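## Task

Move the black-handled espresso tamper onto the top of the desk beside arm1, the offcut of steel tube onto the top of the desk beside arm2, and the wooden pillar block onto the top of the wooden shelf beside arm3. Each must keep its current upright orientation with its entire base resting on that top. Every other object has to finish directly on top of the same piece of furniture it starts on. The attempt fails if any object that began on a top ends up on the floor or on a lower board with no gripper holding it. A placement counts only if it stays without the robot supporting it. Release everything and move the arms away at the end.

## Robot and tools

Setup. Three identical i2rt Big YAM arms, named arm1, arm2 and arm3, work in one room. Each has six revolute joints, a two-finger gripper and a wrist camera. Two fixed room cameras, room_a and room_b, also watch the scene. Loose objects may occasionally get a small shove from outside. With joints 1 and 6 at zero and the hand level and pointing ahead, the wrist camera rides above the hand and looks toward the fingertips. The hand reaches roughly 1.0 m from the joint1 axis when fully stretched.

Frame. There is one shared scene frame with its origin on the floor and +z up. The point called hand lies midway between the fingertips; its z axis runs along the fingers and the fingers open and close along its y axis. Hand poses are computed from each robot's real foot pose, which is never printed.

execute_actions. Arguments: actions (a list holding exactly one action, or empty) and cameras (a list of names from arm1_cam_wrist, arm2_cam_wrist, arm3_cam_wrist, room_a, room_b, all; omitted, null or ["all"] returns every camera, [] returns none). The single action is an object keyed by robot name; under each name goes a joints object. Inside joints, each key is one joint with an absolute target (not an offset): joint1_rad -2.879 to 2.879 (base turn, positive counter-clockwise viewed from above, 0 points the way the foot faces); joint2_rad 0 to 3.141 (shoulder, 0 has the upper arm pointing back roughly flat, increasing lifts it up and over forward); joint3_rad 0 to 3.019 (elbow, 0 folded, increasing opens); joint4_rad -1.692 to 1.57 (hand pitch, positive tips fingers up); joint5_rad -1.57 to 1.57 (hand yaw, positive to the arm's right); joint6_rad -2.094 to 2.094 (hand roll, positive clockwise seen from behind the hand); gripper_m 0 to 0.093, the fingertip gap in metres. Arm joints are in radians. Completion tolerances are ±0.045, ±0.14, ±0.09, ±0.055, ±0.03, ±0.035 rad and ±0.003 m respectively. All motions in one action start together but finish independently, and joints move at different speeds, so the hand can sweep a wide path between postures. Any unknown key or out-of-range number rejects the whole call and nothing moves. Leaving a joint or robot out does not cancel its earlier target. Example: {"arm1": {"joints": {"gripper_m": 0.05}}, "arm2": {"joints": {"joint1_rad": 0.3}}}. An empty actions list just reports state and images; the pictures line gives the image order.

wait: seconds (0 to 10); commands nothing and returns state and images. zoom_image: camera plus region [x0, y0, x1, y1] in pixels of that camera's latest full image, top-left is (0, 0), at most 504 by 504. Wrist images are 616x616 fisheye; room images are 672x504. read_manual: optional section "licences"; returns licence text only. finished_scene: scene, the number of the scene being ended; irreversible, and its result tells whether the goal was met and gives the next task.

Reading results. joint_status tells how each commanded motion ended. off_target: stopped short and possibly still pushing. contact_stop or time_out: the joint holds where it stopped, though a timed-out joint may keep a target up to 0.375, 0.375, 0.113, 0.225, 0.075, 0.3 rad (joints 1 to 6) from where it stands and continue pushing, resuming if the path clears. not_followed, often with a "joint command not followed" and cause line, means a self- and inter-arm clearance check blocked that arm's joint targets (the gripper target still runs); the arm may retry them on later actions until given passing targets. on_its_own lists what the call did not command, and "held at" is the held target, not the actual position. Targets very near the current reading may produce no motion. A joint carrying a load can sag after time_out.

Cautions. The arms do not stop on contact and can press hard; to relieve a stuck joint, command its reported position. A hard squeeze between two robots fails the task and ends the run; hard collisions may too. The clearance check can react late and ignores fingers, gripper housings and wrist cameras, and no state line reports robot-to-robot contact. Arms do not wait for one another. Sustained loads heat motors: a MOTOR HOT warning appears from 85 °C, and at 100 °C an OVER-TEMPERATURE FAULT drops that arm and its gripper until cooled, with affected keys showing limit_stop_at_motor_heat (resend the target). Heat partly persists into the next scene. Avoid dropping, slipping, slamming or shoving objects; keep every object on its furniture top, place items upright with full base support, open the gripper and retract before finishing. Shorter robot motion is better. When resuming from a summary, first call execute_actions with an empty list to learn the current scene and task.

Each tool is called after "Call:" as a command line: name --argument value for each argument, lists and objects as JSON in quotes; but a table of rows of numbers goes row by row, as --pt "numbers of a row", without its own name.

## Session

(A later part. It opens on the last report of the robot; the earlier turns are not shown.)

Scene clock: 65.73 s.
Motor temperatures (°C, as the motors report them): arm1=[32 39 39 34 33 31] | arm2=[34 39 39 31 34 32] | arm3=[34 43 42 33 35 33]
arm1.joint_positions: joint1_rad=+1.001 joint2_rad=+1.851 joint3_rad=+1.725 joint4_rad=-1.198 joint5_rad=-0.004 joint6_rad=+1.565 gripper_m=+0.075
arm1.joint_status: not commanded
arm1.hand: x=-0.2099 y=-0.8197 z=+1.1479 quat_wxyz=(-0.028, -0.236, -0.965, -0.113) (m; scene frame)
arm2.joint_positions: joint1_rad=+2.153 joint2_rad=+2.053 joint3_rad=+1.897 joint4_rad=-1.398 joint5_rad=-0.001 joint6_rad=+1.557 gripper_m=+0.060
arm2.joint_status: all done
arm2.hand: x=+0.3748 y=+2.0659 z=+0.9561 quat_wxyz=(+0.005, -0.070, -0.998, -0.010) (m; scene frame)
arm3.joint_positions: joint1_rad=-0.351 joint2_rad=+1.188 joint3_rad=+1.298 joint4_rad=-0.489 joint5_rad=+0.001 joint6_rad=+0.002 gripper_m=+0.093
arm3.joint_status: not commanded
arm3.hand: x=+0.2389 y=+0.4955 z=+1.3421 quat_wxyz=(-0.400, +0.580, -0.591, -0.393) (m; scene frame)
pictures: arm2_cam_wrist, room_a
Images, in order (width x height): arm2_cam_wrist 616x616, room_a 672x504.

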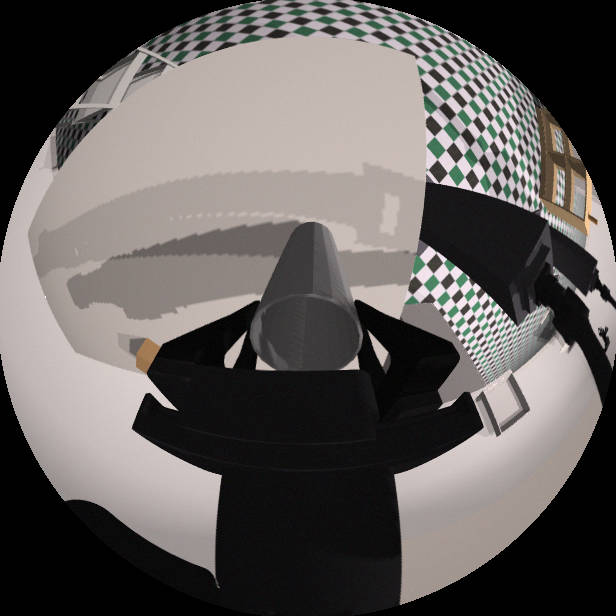

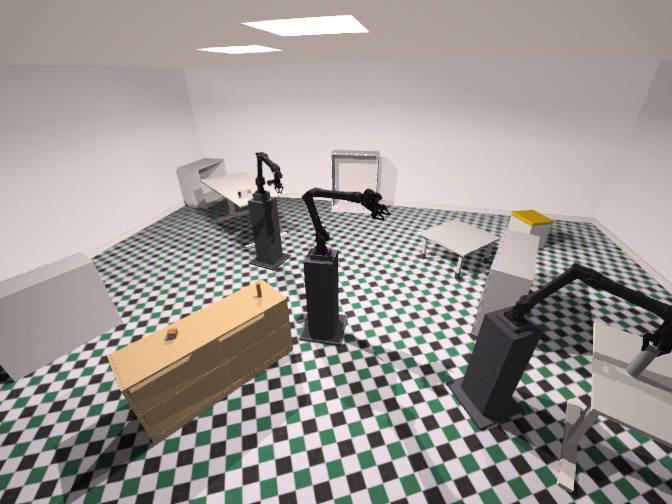

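Call:
execute_actions --actions '[{"arm2":{"joints":{"joint2_rad":2.06,"joint4_rad":-1.35}}}]' --cameras '[]'

Call:
execute_actions --actions '[{"arm2":{"joints":{"joint2_rad":2.095,"joint4_rad":-1.33}}}]' --cameras '["room_a"]'

Call:
zoom_image --camera "room_a" --region '[572,310,672,410]'

Scene clock: 66.63 s.
Motor temperatures (°C, as the motors report them): arm1=[32 39 40 34 33 31] | arm2=[34 39 40 31 34 32] | arm3=[34 42 43 33 35 33]
arm1.joint_positions: joint1_rad=+1.001 joint2_rad=+1.851 joint3_rad=+1.725 joint4_rad=-1.198 joint5_rad=-0.004 joint6_rad=+1.565 gripper_m=+0.075
arm1.joint_status: not commanded
arm1.hand: x=-0.2099 y=-0.8197 z=+1.1479 quat_wxyz=(-0.028, -0.236, -0.965, -0.113) (m; scene frame)
arm2.joint_positions: joint1_rad=+2.153 joint2_rad=+2.074 joint3_rad=+1.897 joint4_rad=-1.359 joint5_rad=-0.001 joint6_rad=+1.557 gripper_m=+0.060
arm2.joint_status: all done
arm2.hand: x=+0.3761 y=+2.0753 z=+0.9431 quat_wxyz=(+0.005, -0.070, -0.997, -0.018) (m; scene frame)
arm3.joint_positions: joint1_rad=-0.351 joint2_rad=+1.188 joint3_rad=+1.298 joint4_rad=-0.489 joint5_rad=+0.001 joint6_rad=+0.002 gripper_m=+0.093
arm3.joint_status: not commanded
arm3.hand: x=+0.2389 y=+0.4955 z=+1.3421 quat_wxyz=(-0.400, +0.580, -0.591, -0.393) (m; scene frame)
pictures: none
No camera images: the call's "cameras" was empty. Leave "cameras" out to get every camera's image.

Scene clock: 67.13 s.
Motor temperatures (°C, as the motors report them): arm1=[32 39 40 34 33 31] | arm2=[34 39 40 31 34 32] | arm3=[34 42 43 33 35 33]
arm1.joint_positions: joint1_rad=+1.001 joint2_rad=+1.851 joint3_rad=+1.725 joint4_rad=-1.198 joint5_rad=-0.004 joint6_rad=+1.565 gripper_m=+0.075
arm1.joint_status: not commanded
arm1.hand: x=-0.2099 y=-0.8197 z=+1.1479 quat_wxyz=(-0.028, -0.236, -0.965, -0.113) (m; scene frame)
arm2.joint_positions: joint1_rad=+2.153 joint2_rad=+2.079 joint3_rad=+1.897 joint4_rad=-1.344 joint5_rad=-0.002 joint6_rad=+1.558 gripper_m=+0.060
arm2.joint_status: all done
arm2.hand: x=+0.3765 y=+2.0790 z=+0.9400 quat_wxyz=(+0.005, -0.070, -0.997, -0.023) (m; scene frame)
arm3.joint_positions: joint1_rad=-0.351 joint2_rad=+1.188 joint3_rad=+1.298 joint4_rad=-0.489 joint5_rad=+0.001 joint6_rad=+0.002 gripper_m=+0.093
arm3.joint_status: not commanded
arm3.hand: x=+0.2389 y=+0.4955 z=+1.3421 quat_wxyz=(-0.400, +0.580, -0.591, -0.393) (m; scene frame)
pictures: room_a
Images, in order (width x height): room_a 672x504.

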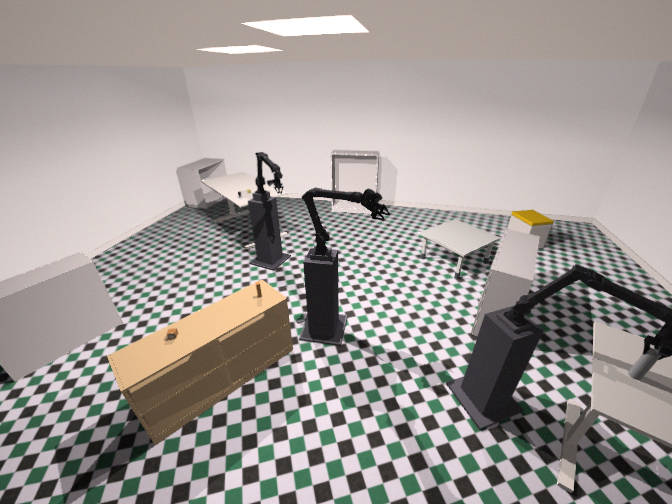

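Region (572, 310, 672, 410) of room_a's 672x504 image, scaled by 5.040, with more detail than that image has.

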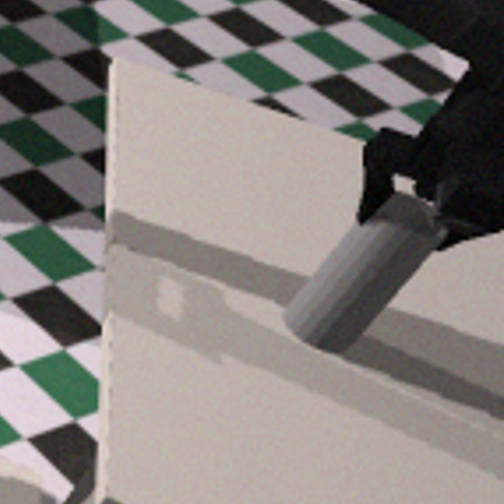

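Call:
execute_actions --actions '[{"arm2":{"joints":{"gripper_m":0.093}}}]' --cameras '[]'

Call:
execute_actions --actions '[{"arm2":{"joints":{"joint2_rad":1.85,"joint4_rad":-1.45}}}]' --cameras '["arm2_cam_wrist","room_a"]'

Call:
zoom_image --camera "room_a" --region '[190,150,310,250]'

Scene clock: 67.97 s.
Motor temperatures (°C, as the motors report them): arm1=[32 39 40 34 33 31] | arm2=[34 39 40 31 34 32] | arm3=[34 42 43 33 35 33]
arm1.joint_positions: joint1_rad=+1.001 joint2_rad=+1.851 joint3_rad=+1.725 joint4_rad=-1.198 joint5_rad=-0.004 joint6_rad=+1.565 gripper_m=+0.075
arm1.joint_status: not commanded
arm1.hand: x=-0.2099 y=-0.8197 z=+1.1479 quat_wxyz=(-0.028, -0.236, -0.965, -0.113) (m; scene frame)
arm2.joint_positions: joint1_rad=+2.153 joint2_rad=+2.079 joint3_rad=+1.897 joint4_rad=-1.340 joint5_rad=-0.002 joint6_rad=+1.558 gripper_m=+0.093
arm2.joint_status: all done
arm2.hand: x=+0.3767 y=+2.0799 z=+0.9401 quat_wxyz=(+0.004, -0.070, -0.997, -0.025) (m; scene frame)
arm3.joint_positions: joint1_rad=-0.351 joint2_rad=+1.188 joint3_rad=+1.298 joint4_rad=-0.489 joint5_rad=+0.001 joint6_rad=+0.002 gripper_m=+0.093
arm3.joint_status: not commanded
arm3.hand: x=+0.2389 y=+0.4955 z=+1.3421 quat_wxyz=(-0.400, +0.580, -0.591, -0.393) (m; scene frame)
pictures: none
No camera images: the call's "cameras" was empty. Leave "cameras" out to get every camera's image.

Scene clock: 69.33 s.
Motor temperatures (°C, as the motors report them): arm1=[32 39 40 34 33 31] | arm2=[34 39 40 31 34 32] | arm3=[34 42 43 33 35 33]
arm1.joint_positions: joint1_rad=+1.001 joint2_rad=+1.851 joint3_rad=+1.725 joint4_rad=-1.198 joint5_rad=-0.004 joint6_rad=+1.565 gripper_m=+0.075
arm1.joint_status: not commanded
arm1.hand: x=-0.2099 y=-0.8197 z=+1.1479 quat_wxyz=(-0.028, -0.236, -0.965, -0.113) (m; scene frame)
arm2.joint_positions: joint1_rad=+2.153 joint2_rad=+1.846 joint3_rad=+1.930 joint4_rad=-1.442 joint5_rad=-0.002 joint6_rad=+1.558 gripper_m=+0.093
arm2.joint_status: all done
arm2.hand: x=+0.3737 y=+2.0496 z=+1.0948 quat_wxyz=(-0.003, -0.070, -0.992, -0.107) (m; scene frame)
arm3.joint_positions: joint1_rad=-0.351 joint2_rad=+1.188 joint3_rad=+1.298 joint4_rad=-0.489 joint5_rad=+0.001 joint6_rad=+0.002 gripper_m=+0.093
arm3.joint_status: not commanded
arm3.hand: x=+0.2389 y=+0.4955 z=+1.3421 quat_wxyz=(-0.400, +0.580, -0.591, -0.393) (m; scene frame)
pictures: arm2_cam_wrist, room_a
Images, in order (width x height): arm2_cam_wrist 616x616, room_a 672x504.

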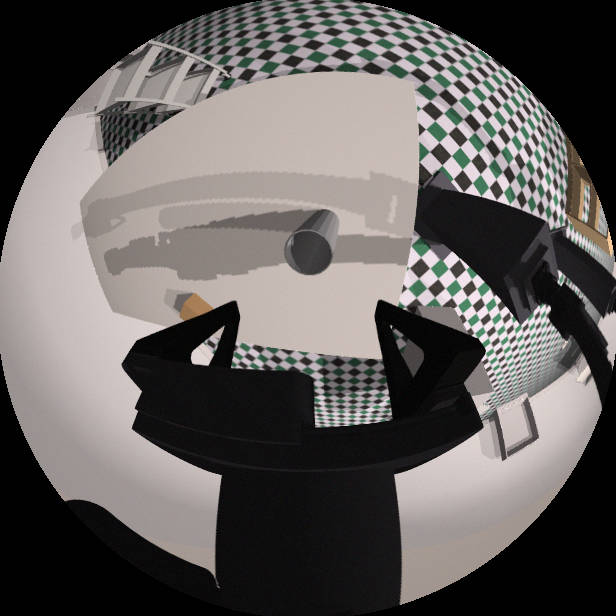

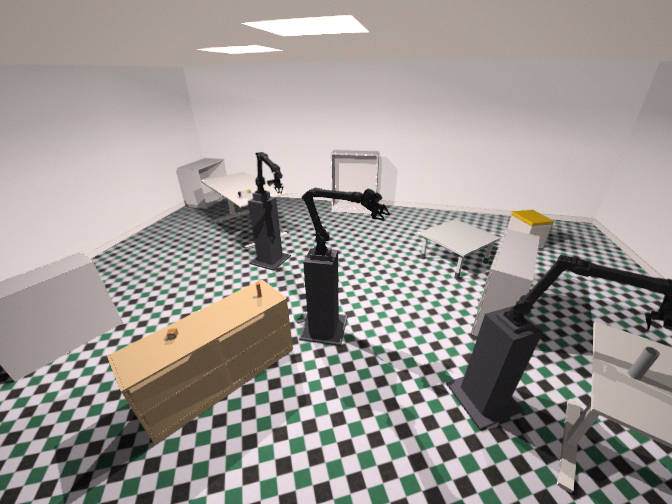

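Region (190, 150, 310, 250) of room_a's 672x504 image, scaled by 4.200, with more detail than that image has.

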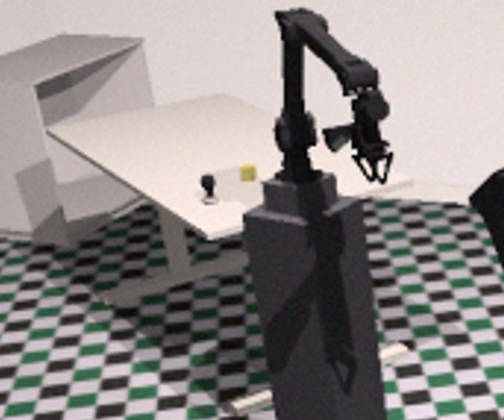

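Call:
finished_scene --scene 2

The scene is finished: the task was done.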